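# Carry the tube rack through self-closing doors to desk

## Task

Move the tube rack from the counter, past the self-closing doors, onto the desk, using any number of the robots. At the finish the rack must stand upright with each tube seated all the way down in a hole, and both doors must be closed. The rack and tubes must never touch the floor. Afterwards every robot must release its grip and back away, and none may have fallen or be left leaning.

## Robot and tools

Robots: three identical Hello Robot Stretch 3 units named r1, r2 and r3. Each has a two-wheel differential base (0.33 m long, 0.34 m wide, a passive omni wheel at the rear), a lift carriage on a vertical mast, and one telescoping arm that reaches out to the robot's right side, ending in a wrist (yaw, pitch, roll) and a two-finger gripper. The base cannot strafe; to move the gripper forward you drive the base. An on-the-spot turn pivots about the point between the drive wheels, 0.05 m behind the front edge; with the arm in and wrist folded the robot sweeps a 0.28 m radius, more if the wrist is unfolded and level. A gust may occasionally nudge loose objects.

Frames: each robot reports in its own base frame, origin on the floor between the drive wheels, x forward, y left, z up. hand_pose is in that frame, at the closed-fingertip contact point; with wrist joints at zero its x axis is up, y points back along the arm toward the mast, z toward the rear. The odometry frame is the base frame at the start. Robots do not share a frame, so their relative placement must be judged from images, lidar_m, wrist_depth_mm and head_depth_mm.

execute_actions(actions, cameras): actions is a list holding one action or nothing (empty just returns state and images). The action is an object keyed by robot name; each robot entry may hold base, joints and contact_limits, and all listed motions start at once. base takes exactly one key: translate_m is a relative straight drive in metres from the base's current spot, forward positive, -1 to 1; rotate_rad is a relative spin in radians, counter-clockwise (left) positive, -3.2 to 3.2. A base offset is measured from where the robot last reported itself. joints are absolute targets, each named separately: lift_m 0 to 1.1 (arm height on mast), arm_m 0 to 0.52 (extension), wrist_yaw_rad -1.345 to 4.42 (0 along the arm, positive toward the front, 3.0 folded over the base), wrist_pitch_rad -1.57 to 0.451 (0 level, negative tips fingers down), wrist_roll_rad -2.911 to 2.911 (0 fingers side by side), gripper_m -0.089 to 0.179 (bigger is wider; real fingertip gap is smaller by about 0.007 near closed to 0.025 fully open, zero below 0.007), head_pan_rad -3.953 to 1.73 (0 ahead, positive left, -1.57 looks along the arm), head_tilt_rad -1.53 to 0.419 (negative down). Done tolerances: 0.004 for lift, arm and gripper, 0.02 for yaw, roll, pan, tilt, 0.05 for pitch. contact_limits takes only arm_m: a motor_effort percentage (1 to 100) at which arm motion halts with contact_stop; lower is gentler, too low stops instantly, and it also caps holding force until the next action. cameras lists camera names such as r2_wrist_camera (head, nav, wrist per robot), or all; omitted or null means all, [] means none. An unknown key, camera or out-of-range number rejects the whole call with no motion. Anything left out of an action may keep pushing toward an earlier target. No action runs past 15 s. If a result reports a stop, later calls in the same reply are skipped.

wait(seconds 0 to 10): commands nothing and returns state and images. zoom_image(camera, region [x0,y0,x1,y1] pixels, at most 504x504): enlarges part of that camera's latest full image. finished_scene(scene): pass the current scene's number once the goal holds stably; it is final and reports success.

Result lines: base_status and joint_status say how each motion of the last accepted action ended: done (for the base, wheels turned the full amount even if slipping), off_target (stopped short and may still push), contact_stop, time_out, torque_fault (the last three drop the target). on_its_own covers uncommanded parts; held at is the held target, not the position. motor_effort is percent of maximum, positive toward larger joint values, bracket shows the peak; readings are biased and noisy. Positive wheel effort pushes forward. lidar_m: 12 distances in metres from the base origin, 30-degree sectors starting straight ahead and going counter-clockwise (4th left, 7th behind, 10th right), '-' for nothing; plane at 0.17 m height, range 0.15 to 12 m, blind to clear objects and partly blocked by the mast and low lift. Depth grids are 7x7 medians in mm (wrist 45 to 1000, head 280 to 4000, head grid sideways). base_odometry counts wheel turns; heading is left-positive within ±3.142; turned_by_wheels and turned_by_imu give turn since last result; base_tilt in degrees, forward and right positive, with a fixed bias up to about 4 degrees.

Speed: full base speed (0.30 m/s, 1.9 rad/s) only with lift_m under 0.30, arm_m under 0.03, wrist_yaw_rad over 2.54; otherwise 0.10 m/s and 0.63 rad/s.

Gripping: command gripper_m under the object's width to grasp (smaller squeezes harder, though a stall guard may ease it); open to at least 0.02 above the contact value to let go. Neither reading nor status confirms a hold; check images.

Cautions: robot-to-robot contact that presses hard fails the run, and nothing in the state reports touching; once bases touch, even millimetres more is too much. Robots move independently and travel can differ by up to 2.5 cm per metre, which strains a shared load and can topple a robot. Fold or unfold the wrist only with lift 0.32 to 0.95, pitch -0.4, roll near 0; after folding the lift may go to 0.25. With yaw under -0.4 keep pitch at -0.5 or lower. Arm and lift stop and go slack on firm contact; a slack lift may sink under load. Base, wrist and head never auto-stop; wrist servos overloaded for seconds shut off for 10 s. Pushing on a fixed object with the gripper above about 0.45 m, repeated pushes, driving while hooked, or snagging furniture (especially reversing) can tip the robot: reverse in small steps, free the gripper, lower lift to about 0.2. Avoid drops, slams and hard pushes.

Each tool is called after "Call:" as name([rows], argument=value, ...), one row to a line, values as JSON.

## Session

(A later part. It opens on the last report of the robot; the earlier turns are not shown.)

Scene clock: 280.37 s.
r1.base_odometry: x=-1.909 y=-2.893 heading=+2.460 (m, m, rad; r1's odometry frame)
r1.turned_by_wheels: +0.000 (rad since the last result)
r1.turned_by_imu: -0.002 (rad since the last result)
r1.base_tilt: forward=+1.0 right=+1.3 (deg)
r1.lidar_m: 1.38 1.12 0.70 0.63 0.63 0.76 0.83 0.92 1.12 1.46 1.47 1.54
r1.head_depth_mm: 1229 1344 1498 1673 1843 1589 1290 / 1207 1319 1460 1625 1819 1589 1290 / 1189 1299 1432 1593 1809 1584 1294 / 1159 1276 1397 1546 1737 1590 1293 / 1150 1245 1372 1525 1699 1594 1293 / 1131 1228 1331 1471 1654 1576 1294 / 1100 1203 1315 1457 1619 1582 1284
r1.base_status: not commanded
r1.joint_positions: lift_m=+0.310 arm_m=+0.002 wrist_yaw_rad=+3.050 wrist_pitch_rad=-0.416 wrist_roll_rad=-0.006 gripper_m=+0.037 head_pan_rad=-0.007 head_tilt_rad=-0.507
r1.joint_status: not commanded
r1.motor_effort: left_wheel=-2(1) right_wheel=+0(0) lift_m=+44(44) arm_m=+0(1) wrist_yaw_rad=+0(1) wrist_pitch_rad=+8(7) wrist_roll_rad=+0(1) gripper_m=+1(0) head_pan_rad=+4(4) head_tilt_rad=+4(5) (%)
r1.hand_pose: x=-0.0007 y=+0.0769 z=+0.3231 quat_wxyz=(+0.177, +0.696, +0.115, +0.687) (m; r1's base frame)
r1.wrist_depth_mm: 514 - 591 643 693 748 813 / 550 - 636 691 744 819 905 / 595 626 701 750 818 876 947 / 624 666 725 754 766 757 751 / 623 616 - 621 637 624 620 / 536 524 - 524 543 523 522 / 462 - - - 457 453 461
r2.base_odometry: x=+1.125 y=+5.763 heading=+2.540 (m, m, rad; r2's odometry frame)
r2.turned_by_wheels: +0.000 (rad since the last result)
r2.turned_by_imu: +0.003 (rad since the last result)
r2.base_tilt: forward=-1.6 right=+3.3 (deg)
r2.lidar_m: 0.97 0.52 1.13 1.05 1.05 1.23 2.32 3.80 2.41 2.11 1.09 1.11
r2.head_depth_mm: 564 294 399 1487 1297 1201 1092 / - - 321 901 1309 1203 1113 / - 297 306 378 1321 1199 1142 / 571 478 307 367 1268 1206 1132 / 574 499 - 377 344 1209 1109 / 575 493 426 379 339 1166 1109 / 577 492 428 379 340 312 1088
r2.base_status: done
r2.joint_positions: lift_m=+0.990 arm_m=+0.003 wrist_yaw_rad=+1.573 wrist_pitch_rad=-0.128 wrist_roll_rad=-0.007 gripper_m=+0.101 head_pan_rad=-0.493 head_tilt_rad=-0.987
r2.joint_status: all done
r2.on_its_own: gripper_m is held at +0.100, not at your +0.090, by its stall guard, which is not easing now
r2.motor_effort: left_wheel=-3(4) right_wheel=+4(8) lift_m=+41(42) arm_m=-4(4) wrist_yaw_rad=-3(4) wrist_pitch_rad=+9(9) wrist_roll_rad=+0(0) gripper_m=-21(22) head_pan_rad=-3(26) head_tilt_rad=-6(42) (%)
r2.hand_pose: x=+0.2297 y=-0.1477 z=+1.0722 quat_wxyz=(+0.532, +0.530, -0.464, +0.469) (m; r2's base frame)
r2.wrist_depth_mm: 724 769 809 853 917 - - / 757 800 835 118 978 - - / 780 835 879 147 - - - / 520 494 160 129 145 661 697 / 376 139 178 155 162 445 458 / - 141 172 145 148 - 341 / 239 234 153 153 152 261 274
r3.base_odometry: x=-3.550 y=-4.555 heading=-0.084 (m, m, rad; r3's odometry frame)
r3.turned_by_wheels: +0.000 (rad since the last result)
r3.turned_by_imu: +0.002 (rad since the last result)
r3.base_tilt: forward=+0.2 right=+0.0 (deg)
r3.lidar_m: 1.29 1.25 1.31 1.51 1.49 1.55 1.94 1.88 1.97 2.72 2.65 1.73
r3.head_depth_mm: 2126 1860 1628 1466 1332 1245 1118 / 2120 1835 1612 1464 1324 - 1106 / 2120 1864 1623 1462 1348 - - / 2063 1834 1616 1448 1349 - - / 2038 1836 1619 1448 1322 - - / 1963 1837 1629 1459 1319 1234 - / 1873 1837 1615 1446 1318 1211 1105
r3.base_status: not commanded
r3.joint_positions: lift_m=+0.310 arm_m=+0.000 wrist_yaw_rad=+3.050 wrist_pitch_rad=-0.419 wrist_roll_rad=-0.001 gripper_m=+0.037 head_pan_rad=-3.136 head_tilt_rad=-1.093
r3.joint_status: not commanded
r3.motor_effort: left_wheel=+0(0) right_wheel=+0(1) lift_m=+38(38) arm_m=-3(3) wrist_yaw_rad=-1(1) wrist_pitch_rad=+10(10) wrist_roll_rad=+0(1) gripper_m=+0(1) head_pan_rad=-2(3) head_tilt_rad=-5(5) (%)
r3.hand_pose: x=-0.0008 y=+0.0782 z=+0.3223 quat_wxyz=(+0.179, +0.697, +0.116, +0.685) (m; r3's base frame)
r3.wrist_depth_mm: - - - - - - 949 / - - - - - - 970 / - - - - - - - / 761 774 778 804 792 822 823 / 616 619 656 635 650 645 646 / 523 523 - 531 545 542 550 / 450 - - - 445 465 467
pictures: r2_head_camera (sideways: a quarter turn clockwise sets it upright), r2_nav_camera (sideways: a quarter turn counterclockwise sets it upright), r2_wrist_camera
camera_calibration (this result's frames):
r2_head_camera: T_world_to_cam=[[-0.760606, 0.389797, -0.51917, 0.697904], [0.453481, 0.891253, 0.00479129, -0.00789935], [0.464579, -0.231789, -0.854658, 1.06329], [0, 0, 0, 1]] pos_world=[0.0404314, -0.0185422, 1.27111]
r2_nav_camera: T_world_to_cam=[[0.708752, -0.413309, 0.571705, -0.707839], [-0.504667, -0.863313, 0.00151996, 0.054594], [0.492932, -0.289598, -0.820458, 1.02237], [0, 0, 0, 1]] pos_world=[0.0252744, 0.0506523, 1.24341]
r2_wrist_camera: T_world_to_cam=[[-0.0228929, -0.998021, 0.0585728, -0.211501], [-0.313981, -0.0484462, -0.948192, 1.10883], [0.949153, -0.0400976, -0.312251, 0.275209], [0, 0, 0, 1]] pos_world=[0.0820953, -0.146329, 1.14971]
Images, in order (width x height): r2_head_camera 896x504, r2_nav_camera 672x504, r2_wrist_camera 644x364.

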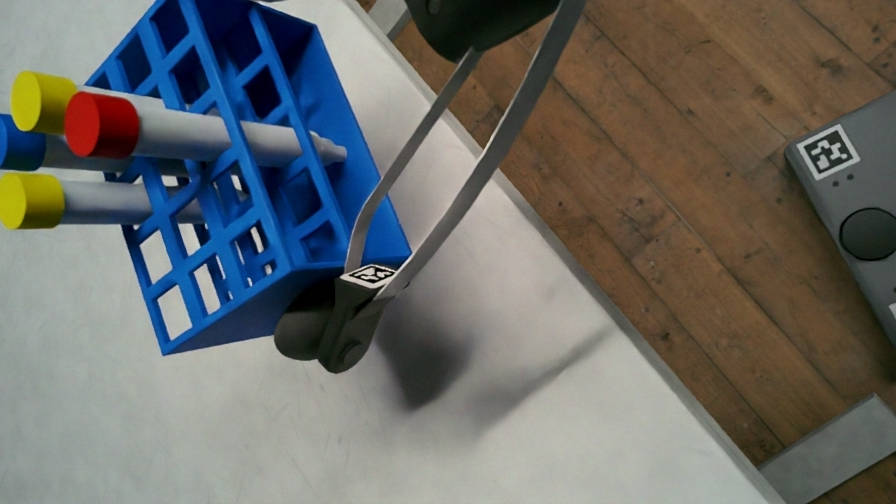

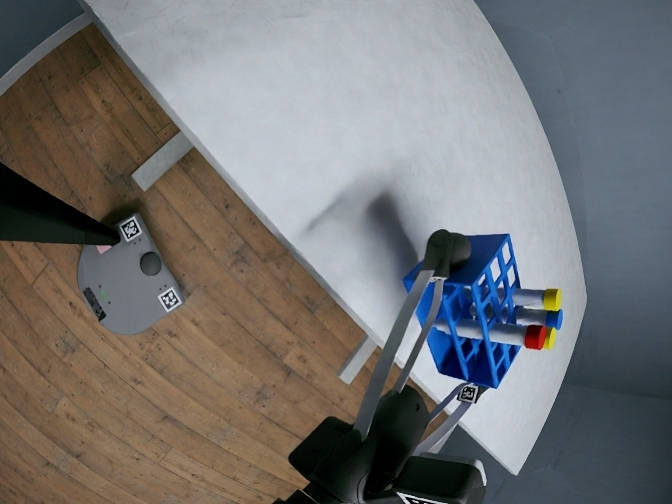

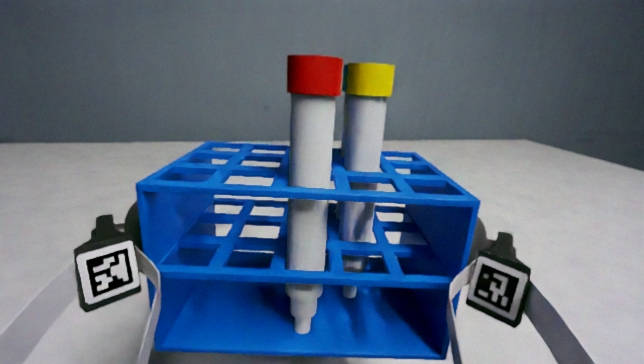

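Call:
execute_actions([
  {"r2":{"base":{"translate_m":0.11},"joints":{"lift_m":0.93}}},
], cameras=[])

Call:
execute_actions([
  {"r2":{"joints":{"lift_m":0.912}}},
], cameras=["r2_head_camera"])

Scene clock: 283.13 s.
r1.base_odometry: x=-1.909 y=-2.893 heading=+2.460 (m, m, rad; r1's odometry frame)
r1.turned_by_wheels: +0.000 (rad since the last result)
r1.turned_by_imu: -0.001 (rad since the last result)
r1.base_tilt: forward=+0.9 right=+1.3 (deg)
r1.lidar_m: 1.38 1.12 0.70 0.63 0.63 0.76 0.82 0.92 1.11 1.46 1.47 1.54
r1.head_depth_mm: 1237 1358 1491 1666 1846 1590 1293 / 1213 1324 1463 1617 1802 1593 1297 / 1186 1299 1434 1601 1779 1586 1288 / 1166 1269 1408 1555 1747 1587 1288 / 1148 1258 1380 1514 1691 1585 1298 / 1133 1217 1343 1479 1645 1592 1291 / 1103 1202 1316 1445 1622 1582 1288
r1.base_status: not commanded
r1.joint_positions: lift_m=+0.310 arm_m=+0.002 wrist_yaw_rad=+3.050 wrist_pitch_rad=-0.416 wrist_roll_rad=-0.006 gripper_m=+0.037 head_pan_rad=-0.007 head_tilt_rad=-0.507
r1.joint_status: not commanded
r1.motor_effort: left_wheel=-2(1) right_wheel=+0(0) lift_m=+44(44) arm_m=+0(0) wrist_yaw_rad=+1(1) wrist_pitch_rad=+8(8) wrist_roll_rad=+0(0) gripper_m=+0(0) head_pan_rad=+4(4) head_tilt_rad=+4(4) (%)
r1.hand_pose: x=-0.0007 y=+0.0769 z=+0.3231 quat_wxyz=(+0.177, +0.696, +0.115, +0.687) (m; r1's base frame)
r1.wrist_depth_mm: 517 - 591 630 677 742 813 / 558 - 638 688 755 815 911 / 594 622 699 737 810 861 928 / 634 662 722 752 753 752 744 / 630 618 - 621 649 622 618 / 529 526 - 530 545 524 523 / 461 - - - 454 455 456
r2.base_odometry: x=+1.034 y=+5.826 heading=+2.540 (m, m, rad; r2's odometry frame)
r2.turned_by_wheels: +0.000 (rad since the last result)
r2.turned_by_imu: +0.000 (rad since the last result)
r2.base_tilt: forward=-1.6 right=+3.2 (deg)
r2.lidar_m: 0.86 0.50 0.44 1.08 1.08 1.26 2.37 3.91 2.38 2.08 1.02 0.99
r2.head_depth_mm: 563 481 334 373 - 1185 1088 / 566 478 333 367 335 313 1114 / 567 300 313 360 335 306 287 / 568 478 314 357 338 307 286 / 572 489 410 371 339 307 286 / 575 491 427 378 339 308 286 / 576 492 429 379 340 308 288
r2.base_status: done
r2.joint_positions: lift_m=+0.930 arm_m=+0.003 wrist_yaw_rad=+1.573 wrist_pitch_rad=-0.128 wrist_roll_rad=-0.007 gripper_m=+0.101 head_pan_rad=-0.493 head_tilt_rad=-0.988
r2.joint_status: all done
r2.on_its_own: gripper_m is held at +0.100, not at your +0.090, by its stall guard, which is not easing now
r2.motor_effort: left_wheel=-3(4) right_wheel=+3(9) lift_m=+41(39) arm_m=-4(4) wrist_yaw_rad=-4(3) wrist_pitch_rad=+9(9) wrist_roll_rad=+0(0) gripper_m=-22(21) head_pan_rad=-2(2) head_tilt_rad=-6(7) (%)
r2.hand_pose: x=+0.2297 y=-0.1477 z=+1.0122 quat_wxyz=(+0.532, +0.530, -0.464, +0.469) (m; r2's base frame)
r2.wrist_depth_mm: 645 680 728 775 830 879 957 / 670 707 755 118 871 953 - / 597 635 687 148 779 917 - / 367 345 160 129 145 463 486 / 263 139 179 155 162 311 321 / - 141 173 145 148 - 238 / 167 164 153 152 152 182 191
r3.base_odometry: x=-3.550 y=-4.555 heading=-0.084 (m, m, rad; r3's odometry frame)
r3.turned_by_wheels: +0.000 (rad since the last result)
r3.turned_by_imu: +0.001 (rad since the last result)
r3.base_tilt: forward=+0.1 right=+0.0 (deg)
r3.lidar_m: 1.29 1.25 1.32 1.51 1.49 1.55 1.94 1.88 1.96 2.73 2.65 1.73
r3.head_depth_mm: 2112 1864 1622 1461 1334 1246 1117 / 2110 1860 1627 1461 1338 - 1097 / 2112 1847 1628 1449 1341 - - / 2091 1865 1625 1463 1339 - - / 2008 1831 1612 1460 1324 - - / 1985 1839 1618 1456 1320 1227 - / 1884 1816 1619 1457 1319 1204 1110
r3.base_status: not commanded
r3.joint_positions: lift_m=+0.310 arm_m=+0.000 wrist_yaw_rad=+3.050 wrist_pitch_rad=-0.419 wrist_roll_rad=-0.001 gripper_m=+0.037 head_pan_rad=-3.136 head_tilt_rad=-1.093
r3.joint_status: not commanded
r3.motor_effort: left_wheel=+0(1) right_wheel=+1(1) lift_m=+38(38) arm_m=-3(4) wrist_yaw_rad=-1(1) wrist_pitch_rad=+10(10) wrist_roll_rad=+1(1) gripper_m=+0(0) head_pan_rad=-2(3) head_tilt_rad=-5(5) (%)
r3.hand_pose: x=-0.0008 y=+0.0782 z=+0.3223 quat_wxyz=(+0.179, +0.697, +0.116, +0.685) (m; r3's base frame)
r3.wrist_depth_mm: - - - - - - 950 / - - - - - - 993 / - - - - - - - / 780 773 787 786 800 823 812 / 629 624 656 641 652 648 654 / 524 526 - 527 546 543 539 / 448 - - - 443 463 465
pictures: none
No camera images: the call's "cameras" was empty. Leave "cameras" out to get every camera's image.

Scene clock: 284.03 s.
r1.base_odometry: x=-1.909 y=-2.893 heading=+2.460 (m, m, rad; r1's odometry frame)
r1.turned_by_wheels: +0.000 (rad since the last result)
r1.turned_by_imu: +0.000 (rad since the last result)
r1.base_tilt: forward=+0.9 right=+1.3 (deg)
r1.lidar_m: 1.38 1.12 0.70 0.63 0.63 0.76 0.82 0.92 1.12 1.46 1.47 1.54
r1.head_depth_mm: 1236 1346 1488 1678 1840 1595 1289 / 1209 1330 1461 1639 1831 1581 1287 / 1188 1294 1428 1587 1781 1592 1298 / 1163 1272 1398 1554 1747 1595 1284 / 1144 1245 1363 1519 1699 1583 1289 / 1130 1225 1343 1485 1659 1580 1283 / 1099 1206 1316 1454 1630 1581 1293
r1.base_status: not commanded
r1.joint_positions: lift_m=+0.310 arm_m=+0.002 wrist_yaw_rad=+3.050 wrist_pitch_rad=-0.416 wrist_roll_rad=-0.006 gripper_m=+0.037 head_pan_rad=-0.007 head_tilt_rad=-0.507
r1.joint_status: not commanded
r1.motor_effort: left_wheel=-2(2) right_wheel=+0(0) lift_m=+44(44) arm_m=+0(0) wrist_yaw_rad=+1(0) wrist_pitch_rad=+8(7) wrist_roll_rad=+0(0) gripper_m=+0(0) head_pan_rad=+4(2) head_tilt_rad=+3(4) (%)
r1.hand_pose: x=-0.0007 y=+0.0769 z=+0.3231 quat_wxyz=(+0.177, +0.696, +0.115, +0.687) (m; r1's base frame)
r1.wrist_depth_mm: 514 - 592 630 683 735 813 / 547 - 636 688 741 798 900 / 592 622 703 739 825 876 965 / 633 665 721 759 757 746 756 / 625 625 - 627 648 620 626 / 531 535 - 528 539 530 520 / 457 - - - 458 457 459
r2.base_odometry: x=+1.034 y=+5.826 heading=+2.540 (m, m, rad; r2's odometry frame)
r2.turned_by_wheels: +0.000 (rad since the last result)
r2.turned_by_imu: +0.000 (rad since the last result)
r2.base_tilt: forward=-1.6 right=+3.2 (deg)
r2.lidar_m: 0.86 0.50 0.44 1.08 1.08 1.26 2.37 3.90 2.39 2.07 1.02 0.99
r2.head_depth_mm: 565 482 413 373 - 1177 1099 / 565 483 350 374 336 313 1111 / 568 318 324 364 336 305 287 / 572 488 365 358 338 306 285 / 573 488 419 365 338 307 286 / 576 491 428 378 339 308 287 / 577 493 428 380 340 308 287
r2.base_status: not commanded
r2.joint_positions: lift_m=+0.912 arm_m=+0.003 wrist_yaw_rad=+1.573 wrist_pitch_rad=-0.128 wrist_roll_rad=-0.007 gripper_m=+0.101 head_pan_rad=-0.493 head_tilt_rad=-0.988
r2.joint_status: all done
r2.on_its_own: gripper_m is held at +0.100, not at your +0.090, by its stall guard, which is not easing now
r2.motor_effort: left_wheel=-3(3) right_wheel=+3(3) lift_m=+40(41) arm_m=-4(4) wrist_yaw_rad=-4(3) wrist_pitch_rad=+9(9) wrist_roll_rad=+0(0) gripper_m=-22(21) head_pan_rad=-3(3) head_tilt_rad=-6(6) (%)
r2.hand_pose: x=+0.2297 y=-0.1477 z=+0.9943 quat_wxyz=(+0.532, +0.530, -0.464, +0.469) (m; r2's base frame)
r2.wrist_depth_mm: 643 682 723 775 831 890 947 / 668 709 753 115 867 931 - / 518 556 603 146 692 793 - / 321 300 165 128 144 402 425 / 229 139 179 154 161 271 280 / - 141 173 145 148 - 208 / 146 144 147 149 149 159 167
r3.base_odometry: x=-3.550 y=-4.555 heading=-0.084 (m, m, rad; r3's odometry frame)
r3.turned_by_wheels: +0.000 (rad since the last result)
r3.turned_by_imu: +0.000 (rad since the last result)
r3.base_tilt: forward=+0.2 right=+0.0 (deg)
r3.lidar_m: 1.29 1.25 1.31 1.51 1.49 1.55 1.93 1.87 1.97 2.73 2.65 1.73
r3.head_depth_mm: 2127 1837 1633 1470 1339 1245 1117 / 2125 1846 1642 1469 1328 - 1108 / 2118 1837 1634 1472 1354 - - / 2074 1838 1624 1453 1348 - - / 2023 1848 1636 1453 1323 - - / 1958 1840 1635 1459 1317 1222 - / 1877 1823 1614 1460 1315 1205 1115
r3.base_status: not commanded
r3.joint_positions: lift_m=+0.310 arm_m=+0.000 wrist_yaw_rad=+3.050 wrist_pitch_rad=-0.419 wrist_roll_rad=-0.001 gripper_m=+0.037 head_pan_rad=-3.136 head_tilt_rad=-1.093
r3.joint_status: not commanded
r3.motor_effort: left_wheel=+0(0) right_wheel=+0(0) lift_m=+38(38) arm_m=-3(3) wrist_yaw_rad=-1(1) wrist_pitch_rad=+10(10) wrist_roll_rad=+1(1) gripper_m=+0(0) head_pan_rad=-2(3) head_tilt_rad=-5(4) (%)
r3.hand_pose: x=-0.0008 y=+0.0782 z=+0.3223 quat_wxyz=(+0.179, +0.697, +0.116, +0.685) (m; r3's base frame)
r3.wrist_depth_mm: - - - - - - 943 / - - - - - - - / - - - - - - - / 761 774 797 782 806 803 842 / 614 618 654 638 649 653 658 / 518 527 - 531 554 549 548 / 448 - - - 446 465 462
pictures: r2_head_camera (sideways: a quarter turn clockwise sets it upright)
camera_calibration (this result's frames):
r2_head_camera: T_world_to_cam=[[-0.760715, 0.389878, -0.51895, 0.697618], [0.453503, 0.891242, 0.00479702, -0.00790694], [0.46438, -0.231696, -0.854791, 1.06346], [0, 0, 0, 1]] pos_world=[0.040424, -0.0185392, 1.2711]
Images, in order (width x height): r2_head_camera 896x504.

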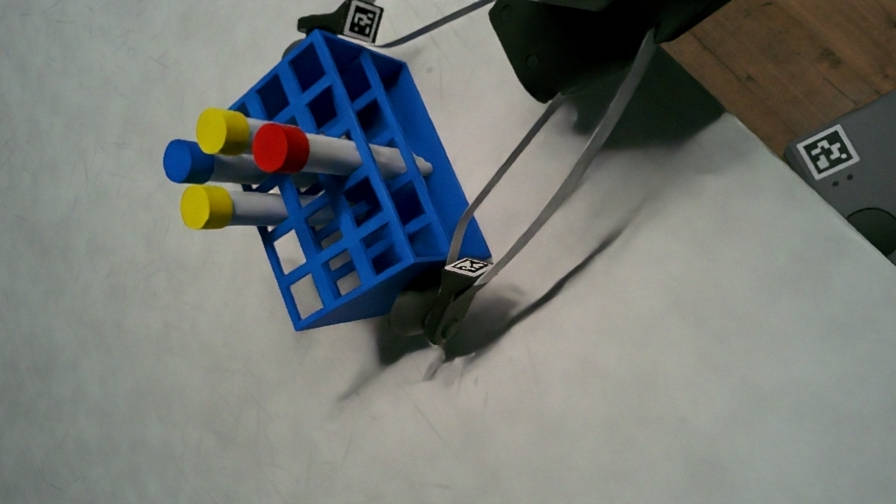

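Call:
execute_actions([
  {"r2":{"joints":{"gripper_m":0.179}}},
], cameras=[])

Call:
execute_actions([
  {"r2":{"base":{"translate_m":-0.4},"joints":{"head_tilt_rad":-0.5,"head_pan_rad":-0.2}},"r1":{"joints":{"head_pan_rad":-2.8}}},
], cameras=["r2_wrist_camera","r2_head_camera","r1_nav_camera"])

Scene clock: 286.03 s.
r1.base_odometry: x=-1.909 y=-2.893 heading=+2.460 (m, m, rad; r1's odometry frame)
r1.turned_by_wheels: +0.000 (rad since the last result)
r1.turned_by_imu: +0.000 (rad since the last result)
r1.base_tilt: forward=+0.9 right=+1.3 (deg)
r1.lidar_m: 1.38 1.12 0.70 0.63 0.63 0.76 0.83 0.92 1.12 1.46 1.47 1.54
r1.head_depth_mm: 1228 1350 1493 1671 1850 1598 1291 / 1205 1323 1458 1621 1817 1591 1285 / 1188 1296 1421 1587 1794 1593 1291 / 1168 1267 1398 1562 1753 1593 1287 / 1147 1255 1376 1510 1710 1582 1285 / 1133 1220 1335 1476 1655 1596 1291 / 1097 1197 1317 1453 1630 1584 1286
r1.base_status: not commanded
r1.joint_positions: lift_m=+0.310 arm_m=+0.002 wrist_yaw_rad=+3.050 wrist_pitch_rad=-0.416 wrist_roll_rad=-0.006 gripper_m=+0.037 head_pan_rad=-0.007 head_tilt_rad=-0.507
r1.joint_status: not commanded
r1.motor_effort: left_wheel=-1(1) right_wheel=+0(0) lift_m=+44(44) arm_m=+0(0) wrist_yaw_rad=+1(0) wrist_pitch_rad=+7(7) wrist_roll_rad=+0(0) gripper_m=+0(0) head_pan_rad=+4(4) head_tilt_rad=+3(4) (%)
r1.hand_pose: x=-0.0007 y=+0.0769 z=+0.3231 quat_wxyz=(+0.177, +0.696, +0.115, +0.687) (m; r1's base frame)
r1.wrist_depth_mm: 517 - 597 635 685 743 810 / 555 - 637 687 745 815 904 / 590 621 698 729 819 875 956 / 627 675 732 744 752 744 760 / 622 621 - 616 638 622 618 / 534 526 - 530 544 523 527 / 457 - - - 455 455 460
r2.base_odometry: x=+1.034 y=+5.826 heading=+2.540 (m, m, rad; r2's odometry frame)
r2.turned_by_wheels: +0.000 (rad since the last result)
r2.turned_by_imu: +0.000 (rad since the last result)
r2.base_tilt: forward=-1.6 right=+3.3 (deg)
r2.lidar_m: 0.86 0.50 0.44 1.08 1.08 1.26 2.37 3.91 2.39 2.08 1.02 0.99
r2.head_depth_mm: 561 482 379 373 - 1176 1093 / 565 483 350 368 336 313 1118 / 567 328 324 364 336 306 287 / 572 487 343 358 337 306 285 / 572 488 418 378 338 306 286 / 575 491 427 378 339 308 287 / 577 493 428 379 340 308 287
r2.base_status: not commanded
r2.joint_positions: lift_m=+0.912 arm_m=+0.003 wrist_yaw_rad=+1.573 wrist_pitch_rad=-0.123 wrist_roll_rad=-0.007 gripper_m=+0.179 head_pan_rad=-0.493 head_tilt_rad=-0.988
r2.joint_status: all done
r2.motor_effort: left_wheel=-3(3) right_wheel=+2(4) lift_m=+40(40) arm_m=-4(4) wrist_yaw_rad=-3(3) wrist_pitch_rad=+7(9) wrist_roll_rad=+0(0) gripper_m=+0(93) head_pan_rad=-3(3) head_tilt_rad=-6(6) (%)
r2.hand_pose: x=+0.2300 y=-0.1477 z=+0.9955 quat_wxyz=(+0.531, +0.529, -0.466, +0.471) (m; r2's base frame)
r2.wrist_depth_mm: 643 676 720 772 821 871 956 / 683 708 758 136 879 947 - / 538 565 622 122 648 809 - / 326 331 146 125 155 412 438 / 247 150 178 154 165 272 284 / - 155 169 142 150 194 212 / 148 145 150 153 151 163 166
r3.base_odometry: x=-3.550 y=-4.555 heading=-0.084 (m, m, rad; r3's odometry frame)
r3.turned_by_wheels: +0.000 (rad since the last result)
r3.turned_by_imu: +0.001 (rad since the last result)
r3.base_tilt: forward=+0.1 right=+0.0 (deg)
r3.lidar_m: 1.29 1.25 1.31 1.51 1.49 1.55 1.93 1.88 1.96 2.73 2.65 1.73
r3.head_depth_mm: 2121 1847 1639 1469 1331 1246 1116 / 2121 1836 1634 1469 1333 - 1103 / 2131 1840 1627 1458 1346 - - / 2070 1828 1623 1451 1339 - - / 2021 1829 1625 1457 1317 - - / 1964 1840 1636 1462 1315 1226 - / 1882 1825 1621 1443 1315 1206 1122
r3.base_status: not commanded
r3.joint_positions: lift_m=+0.310 arm_m=+0.000 wrist_yaw_rad=+3.050 wrist_pitch_rad=-0.419 wrist_roll_rad=-0.001 gripper_m=+0.037 head_pan_rad=-3.136 head_tilt_rad=-1.093
r3.joint_status: not commanded
r3.motor_effort: left_wheel=+0(1) right_wheel=+0(0) lift_m=+38(39) arm_m=-3(3) wrist_yaw_rad=-1(1) wrist_pitch_rad=+10(10) wrist_roll_rad=+1(0) gripper_m=+0(0) head_pan_rad=-2(3) head_tilt_rad=-5(5) (%)
r3.hand_pose: x=-0.0008 y=+0.0782 z=+0.3223 quat_wxyz=(+0.179, +0.697, +0.116, +0.685) (m; r3's base frame)
r3.wrist_depth_mm: - - - - - - 968 / - - - - - - 983 / - - - - - - - / 772 763 785 795 806 784 814 / 633 624 658 632 636 642 647 / 512 525 - 529 550 543 540 / 449 - - - 451 464 461
pictures: none
No camera images: the call's "cameras" was empty. Leave "cameras" out to get every camera's image.

Scene clock: 291.27 s.
r1.base_odometry: x=-1.909 y=-2.893 heading=+2.460 (m, m, rad; r1's odometry frame)
r1.turned_by_wheels: +0.000 (rad since the last result)
r1.turned_by_imu: -0.001 (rad since the last result)
r1.base_tilt: forward=+1.0 right=+1.3 (deg)
r1.lidar_m: 1.37 1.11 0.70 0.63 0.63 0.76 0.83 0.92 1.12 1.46 1.47 1.55
r1.head_depth_mm: 652 712 781 858 954 1077 1201 / 716 742 806 881 972 1108 1230 / 750 821 900 993 1099 1223 1260 / 765 835 917 1019 1141 1301 1284 / 782 850 941 1048 1175 1342 1284 / 796 872 962 1066 1211 1392 1285 / 814 887 987 1100 1249 1439 1289
r1.base_status: not commanded
r1.joint_positions: lift_m=+0.310 arm_m=+0.002 wrist_yaw_rad=+3.050 wrist_pitch_rad=-0.416 wrist_roll_rad=-0.006 gripper_m=+0.037 head_pan_rad=-2.793 head_tilt_rad=-0.507
r1.joint_status: all done
r1.motor_effort: left_wheel=-1(2) right_wheel=+0(0) lift_m=+44(44) arm_m=+0(1) wrist_yaw_rad=+0(1) wrist_pitch_rad=+7(7) wrist_roll_rad=+0(0) gripper_m=+0(0) head_pan_rad=-3(45) head_tilt_rad=+4(4) (%)
r1.hand_pose: x=-0.0007 y=+0.0769 z=+0.3231 quat_wxyz=(+0.177, +0.696, +0.115, +0.687) (m; r1's base frame)
r1.wrist_depth_mm: 520 - 588 635 678 761 815 / 555 - 645 688 745 825 892 / 597 623 694 740 806 871 920 / 634 673 738 748 749 756 758 / 615 626 - 617 640 618 617 / 531 529 - 525 544 528 531 / 463 - - - 460 456 454
r2.base_odometry: x=+1.364 y=+5.599 heading=+2.540 (m, m, rad; r2's odometry frame)
r2.turned_by_wheels: +0.000 (rad since the last result)
r2.turned_by_imu: -0.003 (rad since the last result)
r2.base_tilt: forward=-1.6 right=+3.2 (deg)
r2.lidar_m: 1.25 0.77 1.12 0.97 0.98 1.14 2.16 3.51 2.50 2.17 2.18 1.30
r2.head_depth_mm: 1286 1380 940 681 1806 1508 1265 / 1226 1346 946 653 1805 1505 1274 / 1177 1283 887 631 1730 1512 1295 / 1132 1241 946 632 1689 1513 1267 / 1085 1181 946 653 553 1497 1272 / 1044 1136 950 654 515 1508 1272 / 1014 1094 950 655 499 1499 1270
r2.base_status: done
r2.joint_positions: lift_m=+0.912 arm_m=+0.003 wrist_yaw_rad=+1.573 wrist_pitch_rad=-0.122 wrist_roll_rad=-0.007 gripper_m=+0.179 head_pan_rad=-0.207 head_tilt_rad=-0.507
r2.joint_status: all done
r2.motor_effort: left_wheel=-3(7) right_wheel=+3(4) lift_m=+40(40) arm_m=-4(4) wrist_yaw_rad=-4(3) wrist_pitch_rad=+7(8) wrist_roll_rad=+0(0) gripper_m=+0(0) head_pan_rad=+3(24) head_tilt_rad=+4(32) (%)
r2.hand_pose: x=+0.2300 y=-0.1477 z=+0.9956 quat_wxyz=(+0.531, +0.529, -0.466, +0.471) (m; r2's base frame)
r2.wrist_depth_mm: 943 978 - - - - - / 982 - - - - - - / 534 575 617 564 755 843 943 / 353 367 396 451 481 - - / - - - - - - - / - - - - - - - / - - - - - - -
r3.base_odometry: x=-3.550 y=-4.555 heading=-0.084 (m, m, rad; r3's odometry frame)
r3.turned_by_wheels: +0.000 (rad since the last result)
r3.turned_by_imu: +0.001 (rad since the last result)
r3.base_tilt: forward=+0.1 right=+0.0 (deg)
r3.lidar_m: 1.29 1.25 1.32 1.52 1.49 1.55 1.93 1.88 1.97 2.73 2.65 1.73
r3.head_depth_mm: 2164 1853 1638 1469 1323 1250 1122 / 2086 1824 1628 1456 1321 - 1099 / 2116 1825 1619 1458 1348 - - / 2075 1828 1632 1465 1344 - - / 2015 1813 1616 1449 1316 - - / 2002 1825 1614 1448 1317 1234 - / 1875 1818 1619 1459 1315 1210 1111
r3.base_status: not commanded
r3.joint_positions: lift_m=+0.310 arm_m=+0.000 wrist_yaw_rad=+3.050 wrist_pitch_rad=-0.419 wrist_roll_rad=-0.001 gripper_m=+0.037 head_pan_rad=-3.136 head_tilt_rad=-1.093
r3.joint_status: not commanded
r3.motor_effort: left_wheel=+0(0) right_wheel=+0(0) lift_m=+39(38) arm_m=-4(4) wrist_yaw_rad=-1(0) wrist_pitch_rad=+10(10) wrist_roll_rad=+0(1) gripper_m=+1(0) head_pan_rad=-2(2) head_tilt_rad=-5(5) (%)
r3.hand_pose: x=-0.0008 y=+0.0782 z=+0.3223 quat_wxyz=(+0.179, +0.697, +0.116, +0.685) (m; r3's base frame)
r3.wrist_depth_mm: - - - - - - 966 / - - - - - - - / - - - - - - - / 754 761 786 804 805 819 825 / 611 628 650 634 650 649 667 / 517 519 - 528 545 538 545 / 451 - - - 442 461 463
pictures: r1_nav_camera (sideways: a quarter turn counterclockwise sets it upright), r2_head_camera (sideways: a quarter turn clockwise sets it upright), r2_wrist_camera
camera_calibration (this result's frames):
r1_nav_camera: T_world_to_cam=[[-0.395337, -0.210208, 0.89416, -1.12197], [-0.409237, 0.911816, 0.0334217, 0.0125371], [-0.822335, -0.35271, -0.446499, 0.540125], [0, 0, 0, 1]] pos_world=[0.00573929, -0.05677, 1.24396]
r2_head_camera: T_world_to_cam=[[-0.510619, 0.0904107, -0.85504, 1.13408], [0.184125, 0.982884, -0.00602832, 0.00783004], [0.839861, -0.160512, -0.518527, 0.623829], [0, 0, 0, 1]] pos_world=[0.0537137, -0.010097, 1.29321]
r2_wrist_camera: T_world_to_cam=[[-0.0232338, -0.998021, 0.0584289, -0.206789], [-0.308499, -0.0484352, -0.949991, 1.03689], [0.950941, -0.0400971, -0.306763, 0.245129], [0, 0, 0, 1]] pos_world=[0.081973, -0.146329, 1.07232]
Images, in order (width x height): r1_nav_camera 672x504, r2_head_camera 896x504, r2_wrist_camera 644x364.

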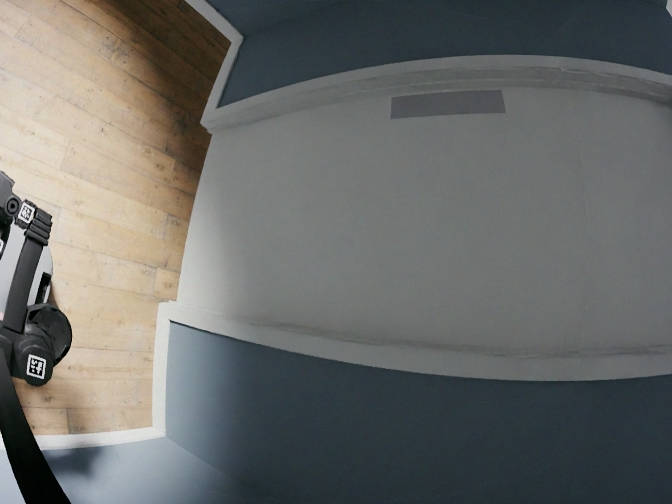

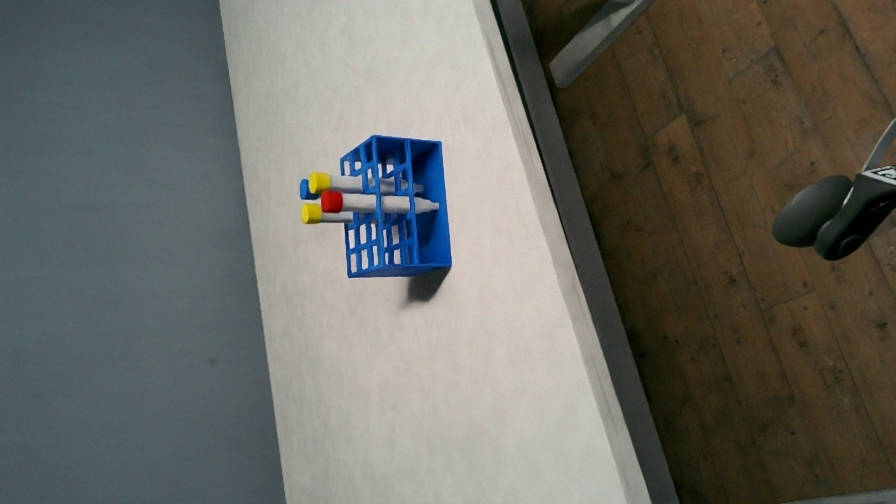

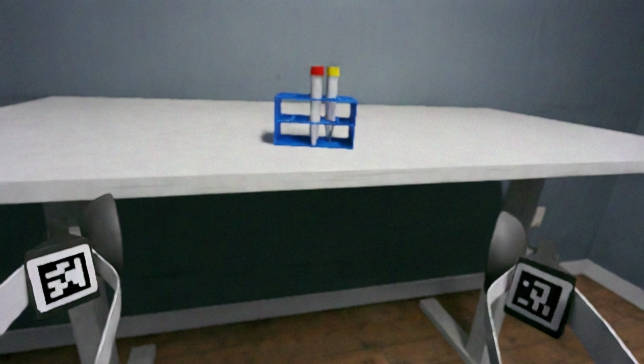

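Call:
finished_scene(scene=2)

The scene is finished: the task was done.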